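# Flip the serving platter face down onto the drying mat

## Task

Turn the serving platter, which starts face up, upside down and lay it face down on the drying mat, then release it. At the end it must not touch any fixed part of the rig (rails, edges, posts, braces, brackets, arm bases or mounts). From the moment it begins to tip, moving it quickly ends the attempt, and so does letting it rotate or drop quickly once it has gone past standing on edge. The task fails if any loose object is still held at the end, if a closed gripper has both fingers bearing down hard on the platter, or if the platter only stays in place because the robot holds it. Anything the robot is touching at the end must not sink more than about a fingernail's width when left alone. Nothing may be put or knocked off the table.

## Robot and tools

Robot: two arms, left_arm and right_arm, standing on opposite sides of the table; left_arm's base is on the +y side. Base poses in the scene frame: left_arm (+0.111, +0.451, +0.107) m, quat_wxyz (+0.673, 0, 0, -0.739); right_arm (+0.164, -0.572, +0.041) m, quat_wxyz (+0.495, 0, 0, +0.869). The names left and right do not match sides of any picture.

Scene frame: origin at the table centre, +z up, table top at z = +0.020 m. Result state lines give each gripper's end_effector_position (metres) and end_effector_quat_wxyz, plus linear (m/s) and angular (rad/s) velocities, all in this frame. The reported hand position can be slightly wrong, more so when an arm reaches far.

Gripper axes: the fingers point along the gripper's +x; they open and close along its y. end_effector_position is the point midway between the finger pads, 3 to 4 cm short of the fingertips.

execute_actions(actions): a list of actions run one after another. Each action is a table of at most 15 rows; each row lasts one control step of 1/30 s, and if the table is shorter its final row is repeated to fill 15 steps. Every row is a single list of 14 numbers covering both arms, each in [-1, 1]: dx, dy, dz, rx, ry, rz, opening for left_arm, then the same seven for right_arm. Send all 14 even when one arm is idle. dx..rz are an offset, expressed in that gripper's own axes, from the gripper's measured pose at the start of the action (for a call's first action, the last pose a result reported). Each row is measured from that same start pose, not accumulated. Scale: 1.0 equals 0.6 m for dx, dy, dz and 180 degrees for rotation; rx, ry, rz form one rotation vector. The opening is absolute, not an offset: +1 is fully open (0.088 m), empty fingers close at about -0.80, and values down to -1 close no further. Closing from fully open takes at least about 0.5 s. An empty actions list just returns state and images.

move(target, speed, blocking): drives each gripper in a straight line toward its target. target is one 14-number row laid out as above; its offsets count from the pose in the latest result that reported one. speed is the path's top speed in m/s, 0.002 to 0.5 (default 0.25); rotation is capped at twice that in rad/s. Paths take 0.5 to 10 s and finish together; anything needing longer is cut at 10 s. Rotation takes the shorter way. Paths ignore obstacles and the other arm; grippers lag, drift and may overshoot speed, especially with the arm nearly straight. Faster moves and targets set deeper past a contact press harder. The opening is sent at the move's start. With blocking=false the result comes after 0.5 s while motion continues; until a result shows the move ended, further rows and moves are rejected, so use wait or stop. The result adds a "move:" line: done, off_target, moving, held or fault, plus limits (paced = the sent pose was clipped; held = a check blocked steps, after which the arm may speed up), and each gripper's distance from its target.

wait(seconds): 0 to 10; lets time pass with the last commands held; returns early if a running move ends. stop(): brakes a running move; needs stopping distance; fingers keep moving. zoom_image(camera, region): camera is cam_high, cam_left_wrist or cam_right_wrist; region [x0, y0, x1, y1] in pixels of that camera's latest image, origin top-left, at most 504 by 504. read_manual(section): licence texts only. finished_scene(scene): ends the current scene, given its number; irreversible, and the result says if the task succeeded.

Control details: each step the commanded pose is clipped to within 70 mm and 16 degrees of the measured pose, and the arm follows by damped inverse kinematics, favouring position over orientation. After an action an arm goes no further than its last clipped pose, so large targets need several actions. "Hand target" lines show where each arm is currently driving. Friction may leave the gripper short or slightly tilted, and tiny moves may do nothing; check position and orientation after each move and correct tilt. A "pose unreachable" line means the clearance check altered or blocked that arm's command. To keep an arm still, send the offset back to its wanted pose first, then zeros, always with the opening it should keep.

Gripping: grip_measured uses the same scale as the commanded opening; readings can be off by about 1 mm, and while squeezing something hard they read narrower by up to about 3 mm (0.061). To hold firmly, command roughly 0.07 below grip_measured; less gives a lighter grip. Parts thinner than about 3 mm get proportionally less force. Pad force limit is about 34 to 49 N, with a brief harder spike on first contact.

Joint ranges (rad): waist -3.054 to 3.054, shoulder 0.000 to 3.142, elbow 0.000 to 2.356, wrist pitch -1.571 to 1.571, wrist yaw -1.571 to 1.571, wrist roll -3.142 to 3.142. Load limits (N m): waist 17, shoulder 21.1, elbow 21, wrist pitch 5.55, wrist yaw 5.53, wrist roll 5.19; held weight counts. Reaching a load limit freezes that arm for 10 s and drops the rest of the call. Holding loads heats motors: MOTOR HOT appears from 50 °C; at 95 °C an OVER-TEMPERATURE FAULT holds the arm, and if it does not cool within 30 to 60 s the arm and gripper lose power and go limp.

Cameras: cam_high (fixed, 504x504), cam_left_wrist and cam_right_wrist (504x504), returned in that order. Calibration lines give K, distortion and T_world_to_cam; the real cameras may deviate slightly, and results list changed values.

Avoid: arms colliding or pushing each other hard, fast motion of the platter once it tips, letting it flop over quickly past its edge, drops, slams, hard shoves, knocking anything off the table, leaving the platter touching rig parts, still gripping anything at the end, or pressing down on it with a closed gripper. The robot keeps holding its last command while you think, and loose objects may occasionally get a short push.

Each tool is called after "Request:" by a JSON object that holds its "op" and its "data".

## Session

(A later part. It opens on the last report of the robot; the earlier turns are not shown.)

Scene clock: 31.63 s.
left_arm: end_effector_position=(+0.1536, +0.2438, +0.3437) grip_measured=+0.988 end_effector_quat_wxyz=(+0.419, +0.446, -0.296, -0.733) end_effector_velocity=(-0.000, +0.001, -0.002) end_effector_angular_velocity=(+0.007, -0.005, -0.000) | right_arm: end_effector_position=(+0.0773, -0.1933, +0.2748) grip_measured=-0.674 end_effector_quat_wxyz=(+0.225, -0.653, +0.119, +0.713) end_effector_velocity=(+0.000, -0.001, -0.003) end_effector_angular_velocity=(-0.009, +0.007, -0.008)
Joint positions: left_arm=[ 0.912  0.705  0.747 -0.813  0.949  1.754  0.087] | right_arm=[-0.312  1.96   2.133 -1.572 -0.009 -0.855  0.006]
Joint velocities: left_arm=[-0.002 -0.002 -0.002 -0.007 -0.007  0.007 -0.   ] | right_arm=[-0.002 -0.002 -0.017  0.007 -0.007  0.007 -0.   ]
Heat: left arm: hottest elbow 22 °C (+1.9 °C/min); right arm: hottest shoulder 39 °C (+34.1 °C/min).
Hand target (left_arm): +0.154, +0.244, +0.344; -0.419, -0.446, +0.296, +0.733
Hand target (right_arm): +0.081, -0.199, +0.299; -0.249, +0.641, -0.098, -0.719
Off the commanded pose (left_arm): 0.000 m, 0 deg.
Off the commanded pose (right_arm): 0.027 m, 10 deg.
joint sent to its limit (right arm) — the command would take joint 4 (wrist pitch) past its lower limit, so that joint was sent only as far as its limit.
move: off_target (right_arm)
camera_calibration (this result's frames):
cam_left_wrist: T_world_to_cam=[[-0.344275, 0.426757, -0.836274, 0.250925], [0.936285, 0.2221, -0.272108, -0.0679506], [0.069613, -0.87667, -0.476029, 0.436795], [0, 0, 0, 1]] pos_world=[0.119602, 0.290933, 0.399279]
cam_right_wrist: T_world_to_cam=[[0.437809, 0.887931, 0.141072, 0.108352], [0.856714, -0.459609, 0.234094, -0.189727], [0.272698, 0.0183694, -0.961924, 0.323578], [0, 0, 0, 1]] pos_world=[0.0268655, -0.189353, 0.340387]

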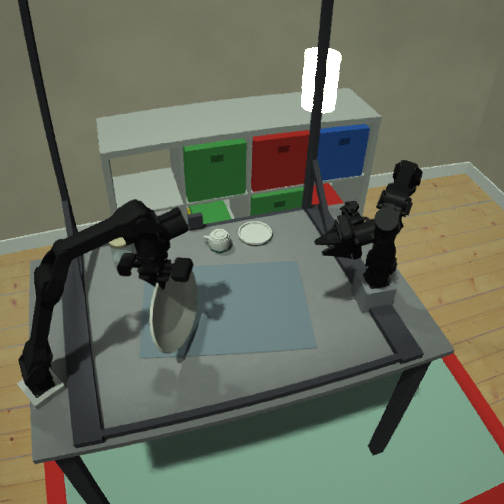

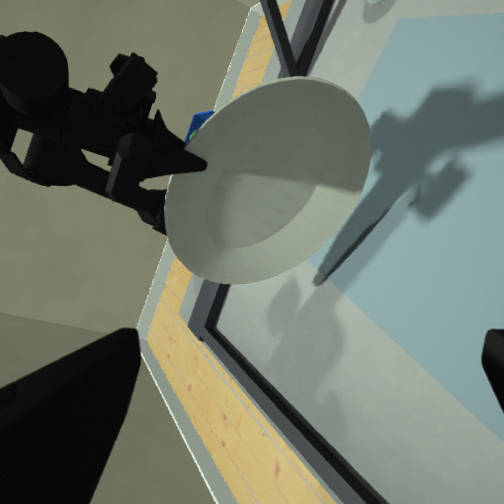

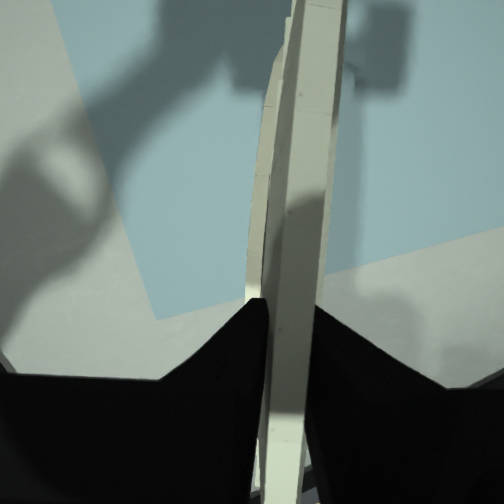

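Request:
{"op": "move", "data": {"target": [0,0,0,0,0,0,1,0,0,0,0.5,0,0,-1], "speed": 0.13}}

Request:
{"op": "move", "data": {"target": [0,0,0,0,0,0,1,0,0,0,0.5,0,0,-1], "speed": 0.13}}

Scene clock: 38.37 s.
left_arm: end_effector_position=(+0.1536, +0.2438, +0.3437) grip_measured=+0.988 end_effector_quat_wxyz=(+0.419, +0.446, -0.296, -0.733) end_effector_velocity=(+0.001, -0.000, +0.001) end_effector_angular_velocity=(+0.001, +0.007, +0.012) | right_arm: end_effector_position=(+0.0768, -0.1924, +0.2587) grip_measured=-0.674 end_effector_quat_wxyz=(+0.615, -0.321, +0.595, +0.406) end_effector_velocity=(+0.000, -0.002, +0.000) end_effector_angular_velocity=(-0.008, +0.005, +0.006)
Joint positions: left_arm=[ 0.912  0.705  0.747 -0.813  0.949  1.754  0.087] | right_arm=[-0.312  1.989  2.113 -1.572 -0.011  0.711  0.006]
Joint velocities: left_arm=[-0.002 -0.002  0.002  0.007 -0.007 -0.022 -0.   ] | right_arm=[-0.002 -0.002 -0.002 -0.007 -0.007 -0.007 -0.   ]
Heat: left arm: hottest wrist pitch 23 °C (+3.1 °C/min); right arm: hottest shoulder 40 °C (+29.7 °C/min).
Hand target (left_arm): +0.154, +0.244, +0.344; -0.419, -0.446, +0.296, +0.733
Hand target (right_arm): +0.077, -0.194, +0.275; +0.621, -0.303, +0.589, +0.420
Off the commanded pose (left_arm): 0.000 m, 0 deg.
Off the commanded pose (right_arm): 0.016 m, 3 deg.
move: off_target (right_arm)
camera_calibration (this result's frames):
cam_left_wrist: T_world_to_cam=[[-0.344275, 0.426757, -0.836274, 0.250925], [0.936285, 0.2221, -0.272108, -0.0679506], [0.069613, -0.87667, -0.476029, 0.436795], [0, 0, 0, 1]] pos_world=[0.119602, 0.290933, 0.399279]
cam_right_wrist: T_world_to_cam=[[0.901816, -0.426135, -0.0716727, -0.123398], [-0.395681, -0.880996, 0.25939, -0.176516], [-0.173678, -0.205562, -0.96311, 0.299795], [0, 0, 0, 1]] pos_world=[0.0935062, -0.146468, 0.325677]

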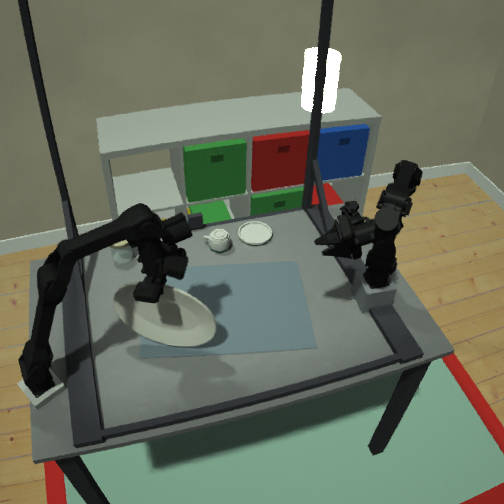

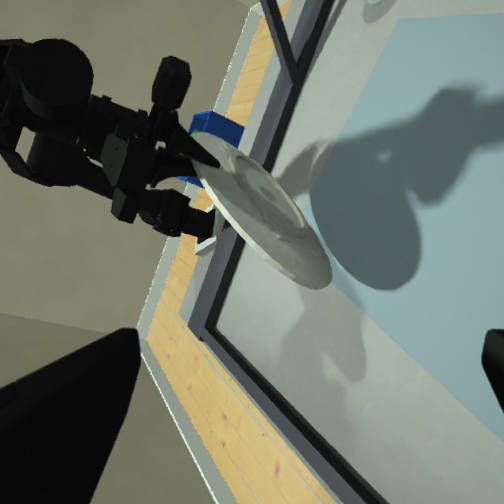

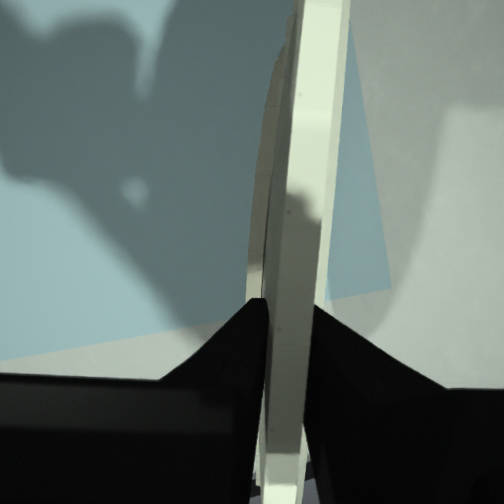

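Scene clock: 44.77 s.
left_arm: end_effector_position=(+0.1536, +0.2438, +0.3437) grip_measured=+0.988 end_effector_quat_wxyz=(+0.419, +0.446, -0.296, -0.733) end_effector_velocity=(-0.002, +0.001, -0.001) end_effector_angular_velocity=(-0.001, +0.002, -0.011) | right_arm: end_effector_position=(+0.0810, -0.1904, +0.2470) grip_measured=-0.674 end_effector_quat_wxyz=(+0.674, +0.199, +0.697, -0.141) end_effector_velocity=(-0.000, +0.001, +0.000) end_effector_angular_velocity=(+0.006, +0.008, +0.005)
Joint positions: left_arm=[ 0.912  0.705  0.747 -0.813  0.949  1.754  0.087] | right_arm=[-0.317  2.012  2.101 -1.572  0.007  2.273  0.006]
Joint velocities: left_arm=[-0.002 -0.002 -0.002 -0.007  0.007  0.007 -0.   ] | right_arm=[-0.002 -0.002 -0.002  0.007 -0.007 -0.007 -0.   ]
Heat: left arm: hottest wrist pitch 23 °C (+2.7 °C/min); right arm: hottest shoulder 40 °C (+25.5 °C/min).
Hand target (left_arm): +0.154, +0.244, +0.344; -0.419, -0.446, +0.296, +0.733
Hand target (right_arm): +0.077, -0.193, +0.259; +0.662, +0.207, +0.708, -0.133
Off the commanded pose (left_arm): 0.000 m, 0 deg.
Off the commanded pose (right_arm): 0.013 m, 2 deg.
move: off_target (right_arm)
camera_calibration (this result's frames):
cam_left_wrist: T_world_to_cam=[[-0.344275, 0.426757, -0.836274, 0.250925], [0.936285, 0.2221, -0.272108, -0.0679506], [0.069613, -0.87667, -0.476029, 0.436795], [0, 0, 0, 1]] pos_world=[0.119602, 0.290933, 0.399279]
cam_right_wrist: T_world_to_cam=[[-0.427435, -0.90198, -0.0610827, -0.112747], [-0.841893, 0.372519, 0.390442, 0.0723821], [-0.329417, 0.218314, -0.918599, 0.372002], [0, 0, 0, 1]] pos_world=[0.13529, -0.209872, 0.306573]

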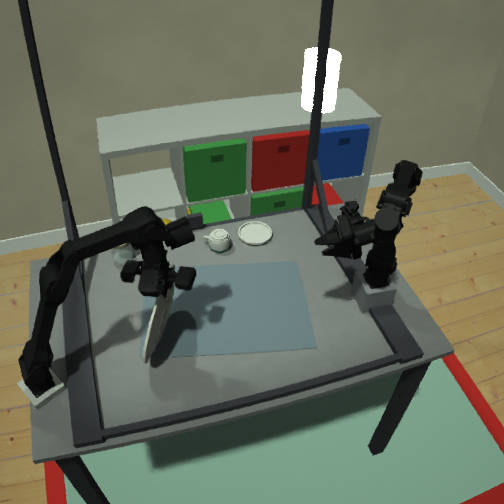

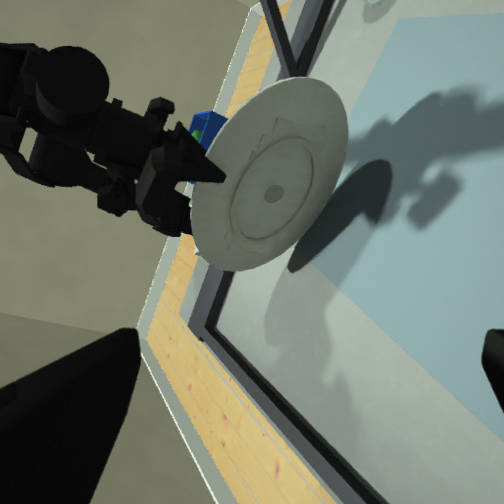

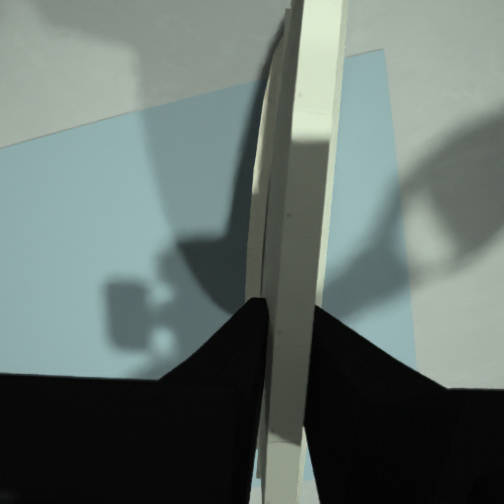

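Request:
{"op": "move", "data": {"target": [0,0,0,0,0,0,1,0.092,0.048,-0.178,-0.089,0.031,0.278,-1], "speed": 0.09}}

Scene clock: 51.17 s.
left_arm: end_effector_position=(+0.1536, +0.2438, +0.3437) grip_measured=+0.988 end_effector_quat_wxyz=(+0.419, +0.446, -0.296, -0.733) end_effector_velocity=(-0.002, +0.002, -0.004) end_effector_angular_velocity=(+0.024, +0.032, +0.012) | right_arm: end_effector_position=(-0.0021, -0.1098, +0.2062) grip_measured=-0.798 end_effector_quat_wxyz=(+0.651, +0.394, +0.593, +0.262) end_effector_velocity=(+0.001, -0.001, -0.001) end_effector_angular_velocity=(-0.010, -0.005, +0.007)
Joint positions: left_arm=[ 0.912  0.705  0.747 -0.813  0.949  1.754  0.087] | right_arm=[-0.025  1.859  1.376 -0.25   0.562  2.035  0.   ]
Joint velocities: left_arm=[-0.002 -0.002 -0.002 -0.022 -0.007 -0.022 -0.   ] | right_arm=[-0.002 -0.002 -0.002 -0.007 -0.007 -0.007  0.   ]
Heat: left arm: hottest elbow 23 °C (+2.3 °C/min); right arm: hottest shoulder 38 °C (+19.9 °C/min).
Hand target (left_arm): +0.154, +0.244, +0.344; -0.419, -0.446, +0.296, +0.733
Hand target (right_arm): -0.001, -0.111, +0.200; +0.658, +0.389, +0.590, +0.261
Off the commanded pose (left_arm): 0.000 m, 0 deg.
Off the commanded pose (right_arm): 0.007 m, 1 deg.
move: done
camera_calibration (this result's frames):
cam_left_wrist: T_world_to_cam=[[-0.344275, 0.426757, -0.836274, 0.250925], [0.936285, 0.2221, -0.272108, -0.0679506], [0.069613, -0.87667, -0.476029, 0.436795], [0, 0, 0, 1]] pos_world=[0.119602, 0.290933, 0.399279]
cam_right_wrist: T_world_to_cam=[[-0.0844912, -0.570419, -0.816997, 0.114959], [-0.977734, -0.110602, 0.178335, -0.0212945], [-0.192087, 0.813873, -0.548373, 0.278818], [0, 0, 0, 1]] pos_world=[0.0424501, -0.163703, 0.250615]

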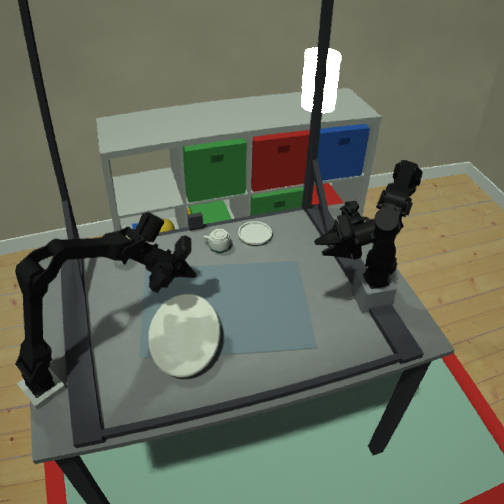

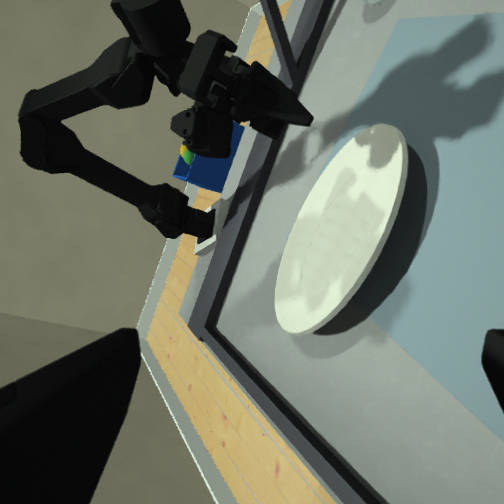

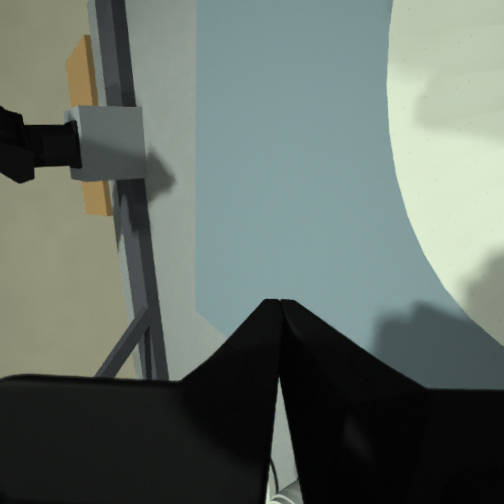

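Request:
{"op": "zoom_image", "data": {"camera": "cam_high", "region": [120, 270, 260, 390]}}

Request:
{"op": "zoom_image", "data": {"camera": "cam_left_wrist", "region": [250, 100, 450, 350]}}

Region (120, 270, 260, 390) of cam_high's 504x504 image, scaled by 3.600, with more detail than that image has; it fills the top 432 rows of this view, and the rest is white.

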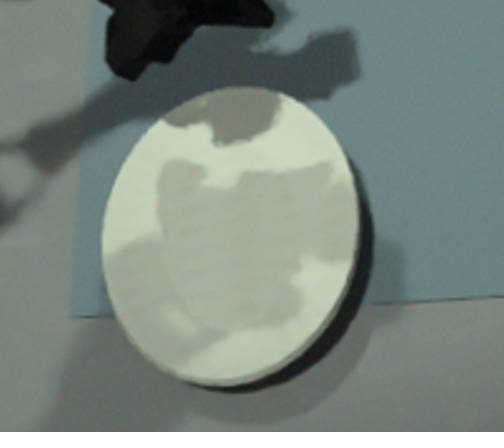

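Region (250, 100, 450, 350) of cam_left_wrist's 504x504 image, scaled by 2.016, with more detail than that image has; it fills the left 403 columns of this view, and the rest is white.

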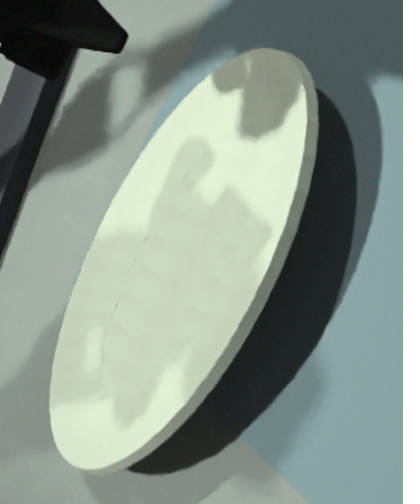

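Request:
{"op": "move", "data": {"target": [0,0,0,0,0,0,1,-0.15,-0.1,0,0,0,0,0.1], "speed": 0.2}}

Scene clock: 52.57 s.
left_arm: end_effector_position=(+0.1536, +0.2438, +0.3437) grip_measured=+0.988 end_effector_quat_wxyz=(+0.419, +0.446, -0.296, -0.733) end_effector_velocity=(+0.001, +0.002, -0.007) end_effector_angular_velocity=(+0.035, +0.019, +0.016) | right_arm: end_effector_position=(-0.0253, -0.2123, +0.2093) grip_measured=+0.097 end_effector_quat_wxyz=(+0.650, +0.395, +0.594, +0.264) end_effector_velocity=(+0.002, -0.005, -0.002) end_effector_angular_velocity=(-0.012, -0.013, -0.002)
Joint positions: left_arm=[ 0.912  0.705  0.747 -0.813  0.949  1.754  0.087] | right_arm=[ 0.196  1.609  1.114 -0.35   0.718  2.228  0.044]
Joint velocities: left_arm=[-0.002  0.002 -0.007 -0.022 -0.022 -0.007 -0.   ] | right_arm=[ 0.007 -0.007 -0.007 -0.022  0.007  0.007 -0.   ]
Heat: left arm: hottest elbow 23 °C (+2.3 °C/min); right arm: hottest shoulder 38 °C (+19.4 °C/min).
Hand target (left_arm): +0.154, +0.244, +0.344; -0.419, -0.446, +0.296, +0.733
Hand target (right_arm): -0.024, -0.216, +0.208; +0.651, +0.394, +0.592, +0.263
Off the commanded pose (left_arm): 0.000 m, 0 deg.
Off the commanded pose (right_arm): 0.004 m, 0 deg.
move: done
camera_calibration (this result's frames):
cam_left_wrist: T_world_to_cam=[[-0.344275, 0.426757, -0.836274, 0.250925], [0.936285, 0.2221, -0.272108, -0.0679506], [0.069613, -0.87667, -0.476029, 0.436795], [0, 0, 0, 1]] pos_world=[0.119602, 0.290933, 0.399279]
cam_right_wrist: T_world_to_cam=[[-0.0847179, -0.567215, -0.819201, 0.0582102], [-0.977076, -0.113862, 0.179883, -0.0569027], [-0.195308, 0.815661, -0.544566, 0.35904], [0, 0, 0, 1]] pos_world=[0.0194566, -0.266317, 0.253443]

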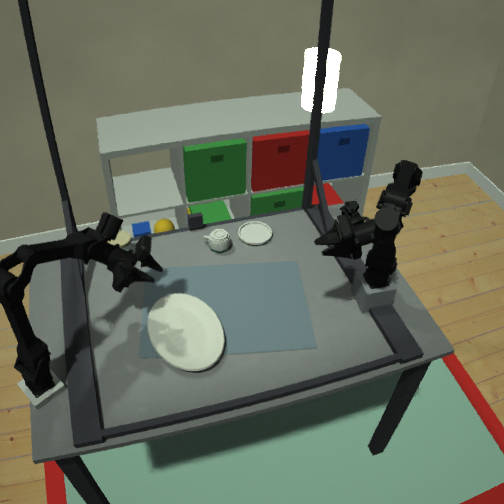

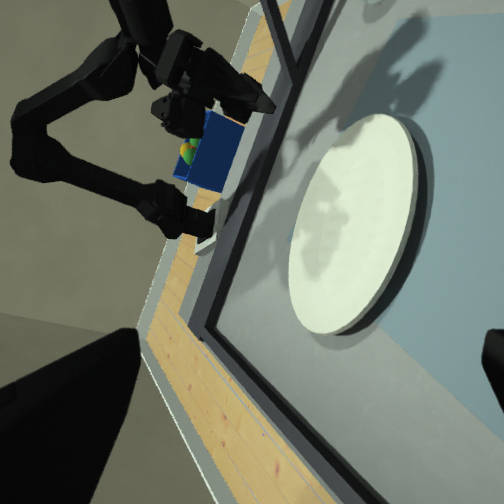

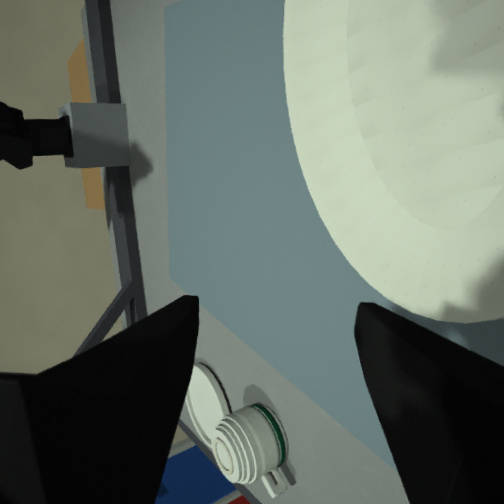

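Request:
{"op": "move", "data": {"target": [0,0,0,0,0,0,1,0,0,0,-0.5,0,0,0.1], "speed": 0.5}}

Request:
{"op": "move", "data": {"target": [0,0,0,0,0,0,1,0,0,0,-0.5,0,0,0.1], "speed": 0.5}}

Scene clock: 55.60 s.
left_arm: end_effector_position=(+0.1536, +0.2438, +0.3437) grip_measured=+0.988 end_effector_quat_wxyz=(+0.419, +0.446, -0.296, -0.733) end_effector_velocity=(-0.002, +0.001, -0.004) end_effector_angular_velocity=(+0.010, -0.001, -0.005) | right_arm: end_effector_position=(-0.0252, -0.2127, +0.2093) grip_measured=+0.097 end_effector_quat_wxyz=(+0.739, -0.179, +0.235, +0.606) end_effector_velocity=(+0.003, -0.001, -0.000) end_effector_angular_velocity=(-0.005, -0.027, +0.005)
Joint positions: left_arm=[ 0.912  0.705  0.747 -0.813  0.949  1.754  0.087] | right_arm=[ 0.196  1.608  1.114 -0.352  0.718  0.662  0.044]
Joint velocities: left_arm=[-0.007 -0.002 -0.007 -0.007 -0.007  0.007 -0.   ] | right_arm=[-0.002 -0.002 -0.002 -0.007  0.007 -0.022 -0.   ]
Heat: left arm: hottest elbow 23 °C (+2.2 °C/min); right arm: hottest shoulder 37 °C (+17.3 °C/min).
Hand target (left_arm): +0.154, +0.244, +0.344; -0.419, -0.446, +0.296, +0.733
Hand target (right_arm): -0.025, -0.212, +0.209; +0.739, -0.180, +0.233, +0.606
Off the commanded pose (left_arm): 0.000 m, 0 deg.
Off the commanded pose (right_arm): 0.000 m, 0 deg.
move: done
camera_calibration (this result's frames):
cam_left_wrist: T_world_to_cam=[[-0.344275, 0.426757, -0.836274, 0.250925], [0.936285, 0.2221, -0.272108, -0.0679506], [0.069613, -0.87667, -0.476029, 0.436795], [0, 0, 0, 1]] pos_world=[0.119602, 0.290933, 0.399279]
cam_right_wrist: T_world_to_cam=[[0.98179, -0.188516, 0.0234582, -0.0109749], [-0.140226, -0.802466, -0.579987, -0.0231315], [0.128161, 0.566136, -0.814288, 0.370848], [0, 0, 0, 1]] pos_world=[-0.0399969, -0.230581, 0.288818]

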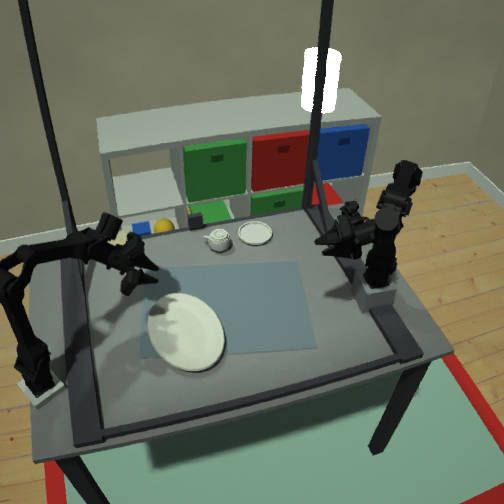

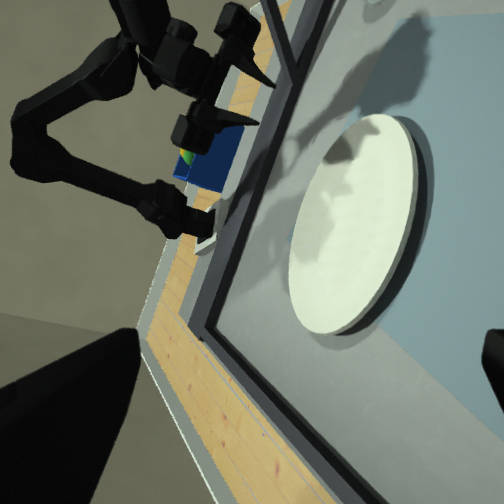

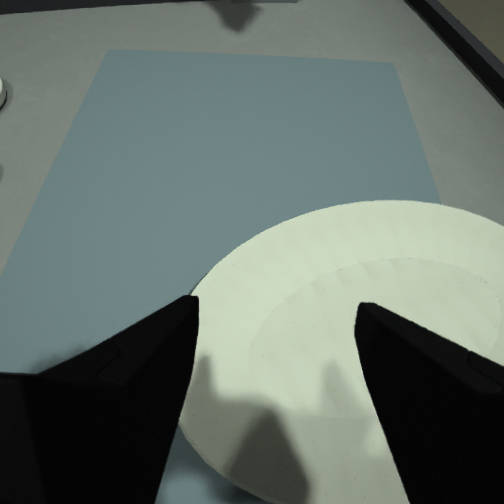

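Scene clock: 57.80 s.
left_arm: end_effector_position=(+0.1536, +0.2438, +0.3437) grip_measured=+0.988 end_effector_quat_wxyz=(+0.419, +0.446, -0.296, -0.733) end_effector_velocity=(+0.001, +0.001, -0.003) end_effector_angular_velocity=(+0.022, +0.014, +0.022) | right_arm: end_effector_position=(-0.0250, -0.2129, +0.2090) grip_measured=+0.097 end_effector_quat_wxyz=(+0.397, -0.649, -0.260, +0.595) end_effector_velocity=(-0.001, -0.001, -0.001) end_effector_angular_velocity=(-0.019, -0.019, +0.033)
Joint positions: left_arm=[ 0.912  0.705  0.747 -0.813  0.949  1.754  0.087] | right_arm=[ 0.196  1.608  1.114 -0.353  0.718 -0.903  0.044]
Joint velocities: left_arm=[-0.002 -0.002 -0.002 -0.007 -0.022 -0.022 -0.   ] | right_arm=[-0.002 -0.002  0.002 -0.007 -0.022 -0.037 -0.   ]
Heat: left arm: hottest elbow 23 °C (+2.1 °C/min); right arm: hottest shoulder 36 °C (+15.6 °C/min).
Hand target (left_arm): +0.154, +0.244, +0.344; -0.419, -0.446, +0.296, +0.733
Hand target (right_arm): -0.025, -0.213, +0.209; -0.396, +0.649, +0.262, -0.594
Off the commanded pose (left_arm): 0.000 m, 0 deg.
Off the commanded pose (right_arm): 0.000 m, 0 deg.
move: done
camera_calibration (this result's frames):
cam_left_wrist: T_world_to_cam=[[-0.344275, 0.426757, -0.836274, 0.250925], [0.936285, 0.2221, -0.272108, -0.0679506], [0.069613, -0.87667, -0.476029, 0.436795], [0, 0, 0, 1]] pos_world=[0.119602, 0.290933, 0.399279]
cam_right_wrist: T_world_to_cam=[[0.0897014, 0.546986, 0.832322, -0.0460013], [0.867723, -0.453133, 0.204273, -0.0877775], [0.488887, 0.703901, -0.515279, 0.346587], [0, 0, 0, 1]] pos_world=[-0.0891488, -0.258576, 0.234807]

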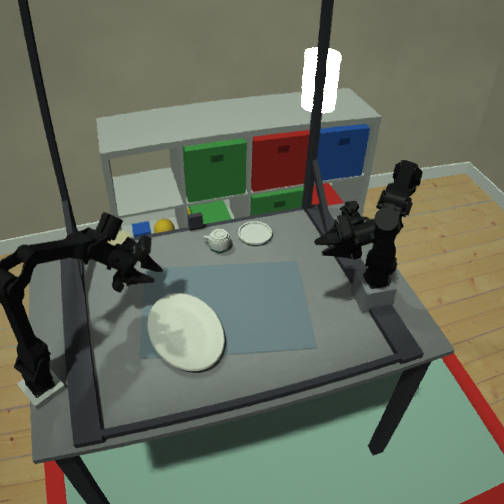

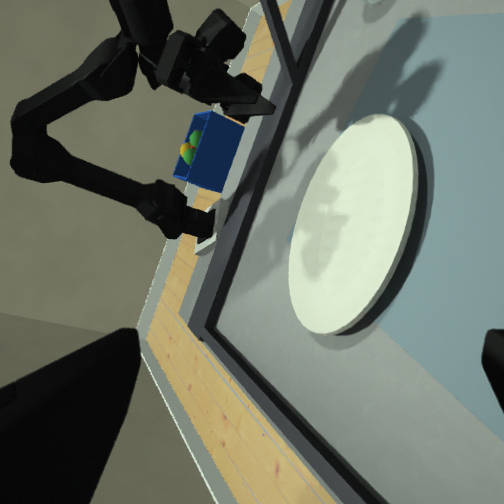

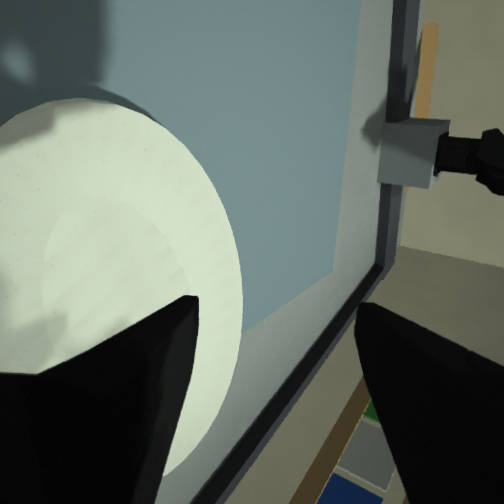

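Request:
{"op": "move", "data": {"target": [0,0,0,0,0,0,1,0.036,0.19,-0.217,-0.05,-0.044,0.087,0.1], "speed": 0.2}}

Request:
{"op": "move", "data": {"target": [0,0,0,0,0,0,1,0.04,0.024,0,0,0,0,0.1], "speed": 0.04}}

Scene clock: 59.70 s.
left_arm: end_effector_position=(+0.1536, +0.2438, +0.3437) grip_measured=+0.988 end_effector_quat_wxyz=(+0.419, +0.446, -0.296, -0.733) end_effector_velocity=(+0.002, -0.000, -0.002) end_effector_angular_velocity=(+0.008, -0.009, +0.016) | right_arm: end_effector_position=(+0.0880, -0.2815, +0.1017) grip_measured=+0.097 end_effector_quat_wxyz=(+0.245, -0.664, -0.242, +0.664) end_effector_velocity=(+0.002, -0.007, -0.008) end_effector_angular_velocity=(-0.031, -0.005, +0.034)
Joint positions: left_arm=[ 0.912  0.705  0.747 -0.813  0.949  1.754  0.087] | right_arm=[-0.158  1.299  0.522 -0.127  0.241 -1.274  0.044]
Joint velocities: left_arm=[-0.002 -0.002 -0.002  0.007 -0.022 -0.007 -0.   ] | right_arm=[-0.017 -0.007 -0.022 -0.007 -0.037 -0.037 -0.   ]
Heat: left arm: hottest elbow 23 °C (+2.0 °C/min); right arm: hottest shoulder 36 °C (+15.1 °C/min).
Hand target (left_arm): +0.154, +0.244, +0.344; -0.419, -0.446, +0.296, +0.733
Hand target (right_arm): +0.090, -0.285, +0.099; -0.241, +0.664, +0.241, -0.665
Off the commanded pose (left_arm): 0.000 m, 0 deg.
Off the commanded pose (right_arm): 0.004 m, 0 deg.
move: done
camera_calibration (this result's frames):
cam_left_wrist: T_world_to_cam=[[-0.344275, 0.426757, -0.836274, 0.250925], [0.936285, 0.2221, -0.272108, -0.0679506], [0.069613, -0.87667, -0.476029, 0.436795], [0, 0, 0, 1]] pos_world=[0.119602, 0.290933, 0.399279]
cam_right_wrist: T_world_to_cam=[[-0.0394923, 0.75389, 0.655813, 0.158313], [0.937267, -0.199558, 0.285844, -0.138003], [0.346368, 0.62596, -0.698715, 0.293627], [0, 0, 0, 1]] pos_world=[0.0338946, -0.330689, 0.140785]

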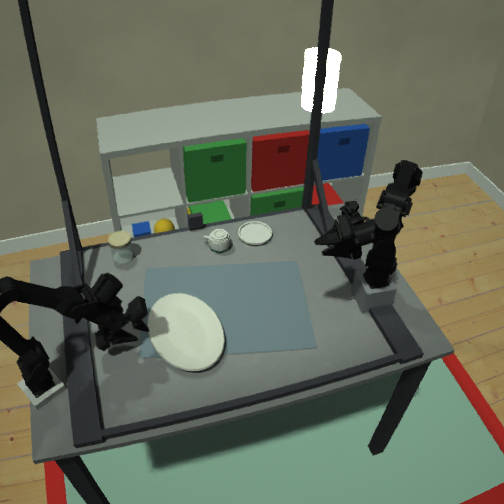

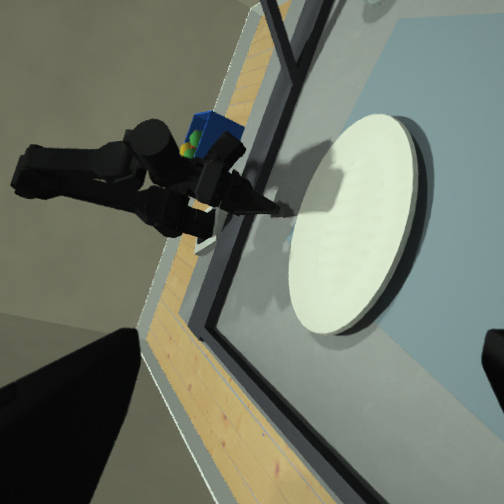

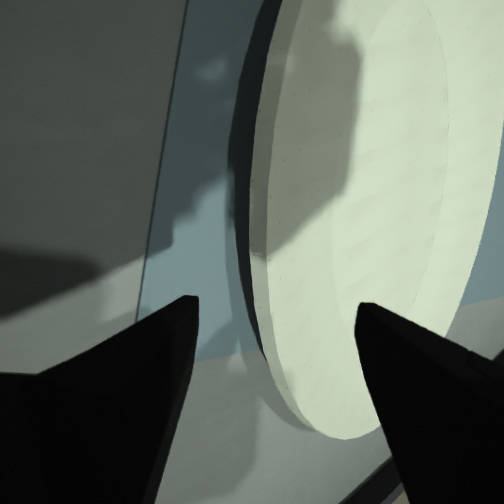

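Scene clock: 60.73 s.
left_arm: end_effector_position=(+0.1536, +0.2438, +0.3437) grip_measured=+0.988 end_effector_quat_wxyz=(+0.419, +0.446, -0.296, -0.733) end_effector_velocity=(-0.005, +0.003, -0.003) end_effector_angular_velocity=(+0.023, +0.046, +0.001) | right_arm: end_effector_position=(+0.0861, -0.2734, +0.0803) grip_measured=+0.097 end_effector_quat_wxyz=(+0.252, -0.660, -0.246, +0.664) end_effector_velocity=(+0.002, +0.000, -0.002) end_effector_angular_velocity=(-0.000, -0.011, -0.002)
Joint positions: left_arm=[ 0.912  0.705  0.747 -0.813  0.949  1.754  0.087] | right_arm=[-0.162  1.4    0.48   0.035  0.241 -1.275  0.044]
Joint velocities: left_arm=[-0.002 -0.007 -0.002 -0.037  0.007 -0.022  0.   ] | right_arm=[-0.002  0.007 -0.002  0.007  0.007 -0.007 -0.   ]
Heat: left arm: hottest elbow 23 °C (+2.0 °C/min); right arm: hottest shoulder 35 °C (+14.1 °C/min).
Hand target (left_arm): +0.154, +0.244, +0.344; -0.419, -0.446, +0.296, +0.733
Hand target (right_arm): +0.088, -0.277, +0.074; -0.245, +0.664, +0.242, -0.664
Off the commanded pose (left_arm): 0.000 m, 0 deg.
Off the commanded pose (right_arm): 0.007 m, 1 deg.
move: done
camera_calibration (this result's frames):
cam_left_wrist: T_world_to_cam=[[-0.344275, 0.426757, -0.836274, 0.250925], [0.936285, 0.2221, -0.272108, -0.0679506], [0.069613, -0.87667, -0.476029, 0.436795], [0, 0, 0, 1]] pos_world=[0.119602, 0.290933, 0.399279]
cam_right_wrist: T_world_to_cam=[[-0.033443, 0.742775, 0.668705, 0.161591], [0.938377, -0.206951, 0.276804, -0.129929], [0.343993, 0.636755, -0.690082, 0.276745], [0, 0, 0, 1]] pos_world=[0.0321282, -0.323134, 0.118885]

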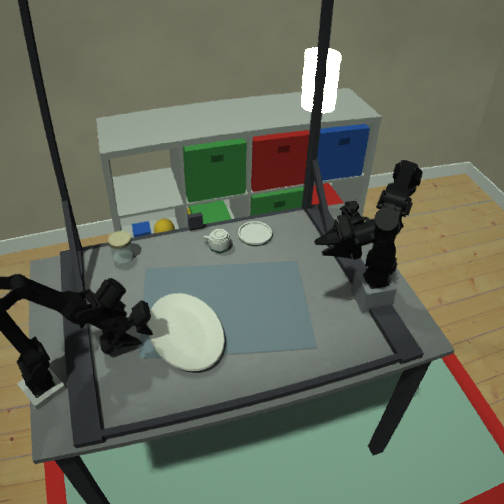

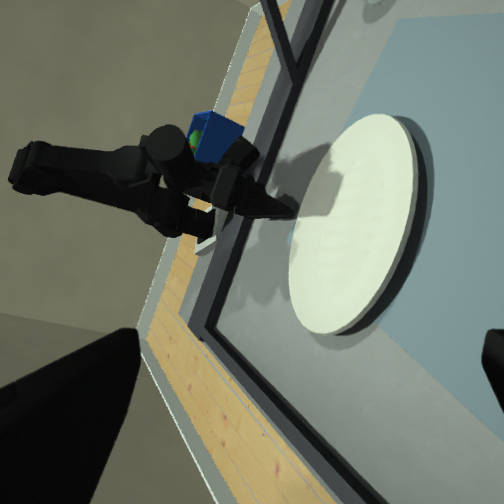

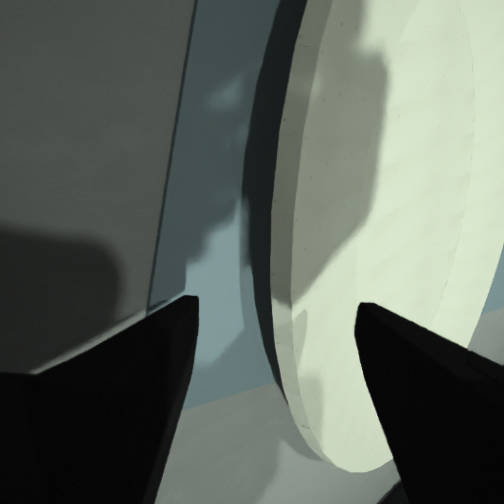

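Request:
{"op": "move", "data": {"target": [0,0,0,0,0,0,1,0.052,-0.055,0.05,0,0,0,0.1], "speed": 0.04}}

Request:
{"op": "move", "data": {"target": [0,0,0,0,0,0,1,0.03,-0.005,0,0,0,-0.09,0.1], "speed": 0.04}}

Scene clock: 62.67 s.
left_arm: end_effector_position=(+0.1536, +0.2438, +0.3437) grip_measured=+0.988 end_effector_quat_wxyz=(+0.419, +0.446, -0.296, -0.733) end_effector_velocity=(-0.002, +0.002, -0.002) end_effector_angular_velocity=(+0.017, +0.015, +0.006) | right_arm: end_effector_position=(+0.0601, -0.2365, +0.0721) grip_measured=+0.097 end_effector_quat_wxyz=(+0.241, -0.666, -0.240, +0.664) end_effector_velocity=(+0.000, -0.002, -0.003) end_effector_angular_velocity=(-0.022, -0.008, +0.008)
Joint positions: left_arm=[ 0.912  0.705  0.747 -0.813  0.949  1.754  0.087] | right_arm=[-0.123  1.611  0.65   0.042  0.262 -1.246  0.044]
Joint velocities: left_arm=[-0.002 -0.002  0.002 -0.022 -0.007 -0.007 -0.   ] | right_arm=[-0.002  0.007  0.007 -0.022 -0.007 -0.007  0.   ]
Heat: left arm: hottest elbow 23 °C (+1.0 °C/min); right arm: hottest shoulder 35 °C (+14.0 °C/min).
Hand target (left_arm): +0.154, +0.244, +0.344; -0.419, -0.446, +0.296, +0.733
Hand target (right_arm): +0.056, -0.228, +0.079; -0.252, +0.660, +0.246, -0.663
Off the commanded pose (left_arm): 0.000 m, 0 deg.
Off the commanded pose (right_arm): 0.012 m, 2 deg.
move: off_target (right_arm)
camera_calibration (this result's frames):
cam_left_wrist: T_world_to_cam=[[-0.344275, 0.426757, -0.836274, 0.250925], [0.936285, 0.2221, -0.272108, -0.0679506], [0.069613, -0.87667, -0.476029, 0.436795], [0, 0, 0, 1]] pos_world=[0.119602, 0.290933, 0.399279]
cam_right_wrist: T_world_to_cam=[[-0.0432648, 0.75952, 0.649044, 0.144789], [0.936449, -0.195543, 0.29125, -0.0938693], [0.348126, 0.620397, -0.702791, 0.253259], [0, 0, 0, 1]] pos_world=[0.00600223, -0.285446, 0.111353]

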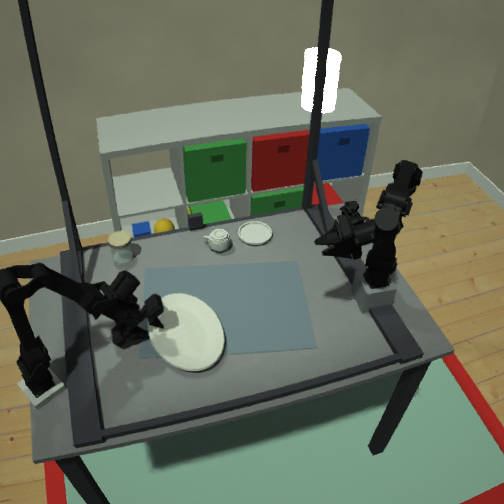

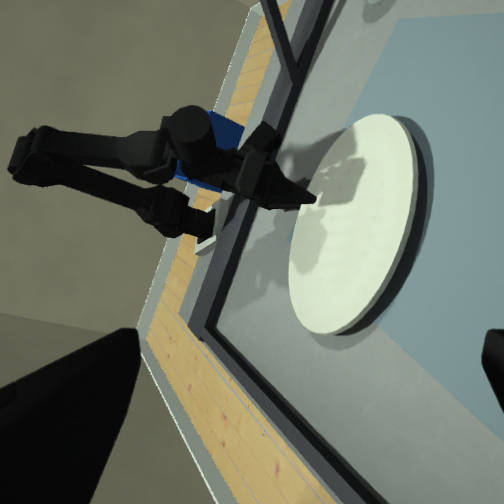

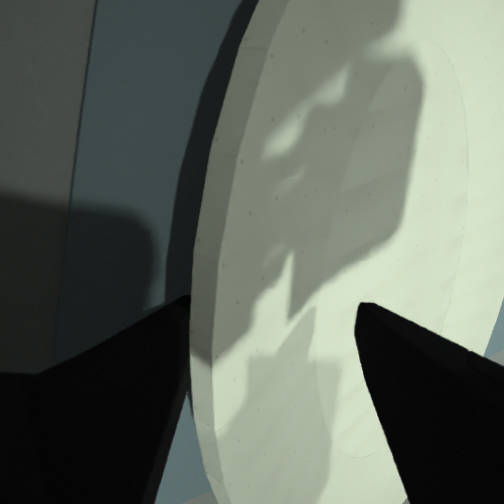

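Scene clock: 66.47 s.
left_arm: end_effector_position=(+0.1536, +0.2438, +0.3437) grip_measured=+0.988 end_effector_quat_wxyz=(+0.419, +0.446, -0.296, -0.733) end_effector_velocity=(-0.001, -0.000, -0.001) end_effector_angular_velocity=(+0.000, +0.021, +0.001) | right_arm: end_effector_position=(+0.0532, -0.2166, +0.0807) grip_measured=+0.098 end_effector_quat_wxyz=(+0.348, -0.608, -0.348, +0.623) end_effector_velocity=(+0.001, -0.001, -0.002) end_effector_angular_velocity=(-0.004, -0.004, +0.007)
Joint positions: left_arm=[ 0.912  0.705  0.747 -0.813  0.949  1.754  0.087] | right_arm=[-0.088  1.705  0.479  0.643  0.362 -1.321  0.044]
Joint velocities: left_arm=[-0.002 -0.002 -0.007  0.007  0.007 -0.022 -0.   ] | right_arm=[-0.002  0.002 -0.007  0.007 -0.007 -0.007 -0.   ]
Heat: left arm: hottest elbow 23 °C (+1.0 °C/min); right arm: hottest shoulder 33 °C (+12.1 °C/min).
Hand target (left_arm): +0.154, +0.244, +0.344; -0.419, -0.446, +0.296, +0.733
Hand target (right_arm): +0.060, -0.224, +0.061; -0.333, +0.625, +0.331, -0.623
Off the commanded pose (left_arm): 0.000 m, 0 deg.
Off the commanded pose (right_arm): 0.023 m, 3 deg.
move: off_target (right_arm)
camera_calibration (this result's frames):
cam_left_wrist: T_world_to_cam=[[-0.344275, 0.426757, -0.836274, 0.250925], [0.936285, 0.2221, -0.272108, -0.0679506], [0.069613, -0.87667, -0.476029, 0.436795], [0, 0, 0, 1]] pos_world=[0.119602, 0.290933, 0.399279]
cam_right_wrist: T_world_to_cam=[[-0.0335465, 0.503784, 0.863178, 0.050582], [0.943629, -0.268599, 0.193438, -0.0943069], [0.3293, 0.821009, -0.466375, 0.274741], [0, 0, 0, 1]] pos_world=[0.000215428, -0.276378, 0.102713]

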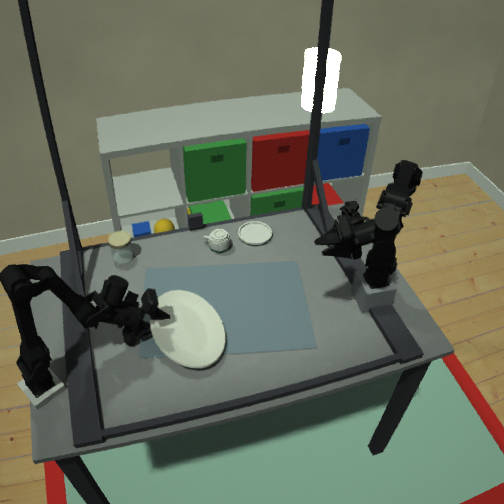

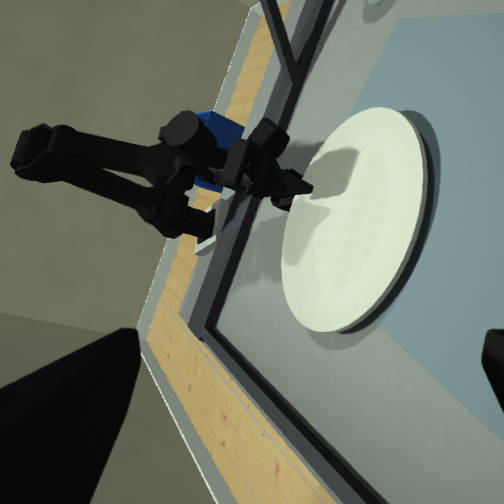

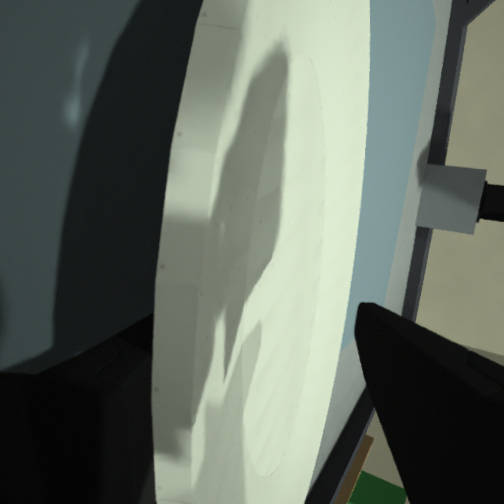

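Request:
{"op": "move", "data": {"target": [0,0,0,0,0,0,1,0.01,-0.01,0,0,0,0,-1], "speed": 0.03}}

Scene clock: 67.27 s.
left_arm: end_effector_position=(+0.1536, +0.2438, +0.3437) grip_measured=+0.988 end_effector_quat_wxyz=(+0.419, +0.446, -0.296, -0.733) end_effector_velocity=(-0.002, +0.002, -0.002) end_effector_angular_velocity=(+0.021, +0.028, +0.012) | right_arm: end_effector_position=(+0.0506, -0.2151, +0.0831) grip_measured=-0.670 end_effector_quat_wxyz=(+0.345, -0.607, -0.352, +0.624) end_effector_velocity=(+0.000, -0.001, -0.001) end_effector_angular_velocity=(-0.008, -0.006, +0.007)
Joint positions: left_arm=[ 0.912  0.705  0.747 -0.813  0.949  1.754  0.087] | right_arm=[-0.086  1.701  0.489  0.631  0.355 -1.328  0.006]
Joint velocities: left_arm=[-0.002 -0.002  0.002 -0.022 -0.007 -0.022 -0.   ] | right_arm=[-0.002 -0.002 -0.002 -0.007 -0.007 -0.007 -0.   ]
Heat: left arm: hottest elbow 23 °C (+1.0 °C/min); right arm: hottest shoulder 33 °C (+12.1 °C/min).
Hand target (left_arm): +0.154, +0.244, +0.344; -0.419, -0.446, +0.296, +0.733
Hand target (right_arm): +0.053, -0.209, +0.083; -0.348, +0.608, +0.348, -0.623
Off the commanded pose (left_arm): 0.000 m, 0 deg.
Off the commanded pose (right_arm): 0.007 m, 1 deg.
move: done
camera_calibration (this result's frames):
cam_left_wrist: T_world_to_cam=[[-0.344275, 0.426757, -0.836274, 0.250925], [0.936285, 0.2221, -0.272108, -0.0679506], [0.069613, -0.87667, -0.476029, 0.436795], [0, 0, 0, 1]] pos_world=[0.119602, 0.290933, 0.399279]
cam_right_wrist: T_world_to_cam=[[-0.040511, 0.502491, 0.863633, 0.0476991], [0.946296, -0.258174, 0.194603, -0.0898652], [0.320754, 0.825136, -0.465046, 0.27675], [0, 0, 0, 1]] pos_world=[-0.00179721, -0.275526, 0.104995]

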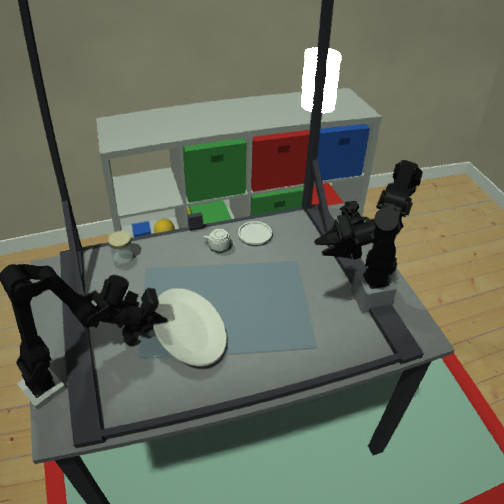

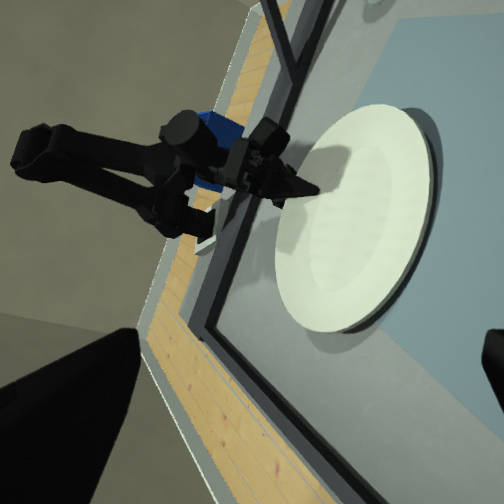

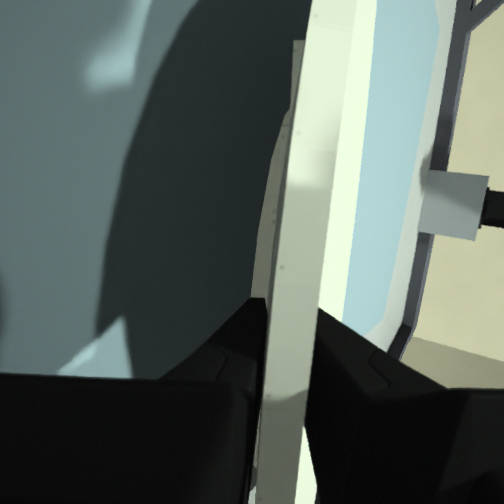

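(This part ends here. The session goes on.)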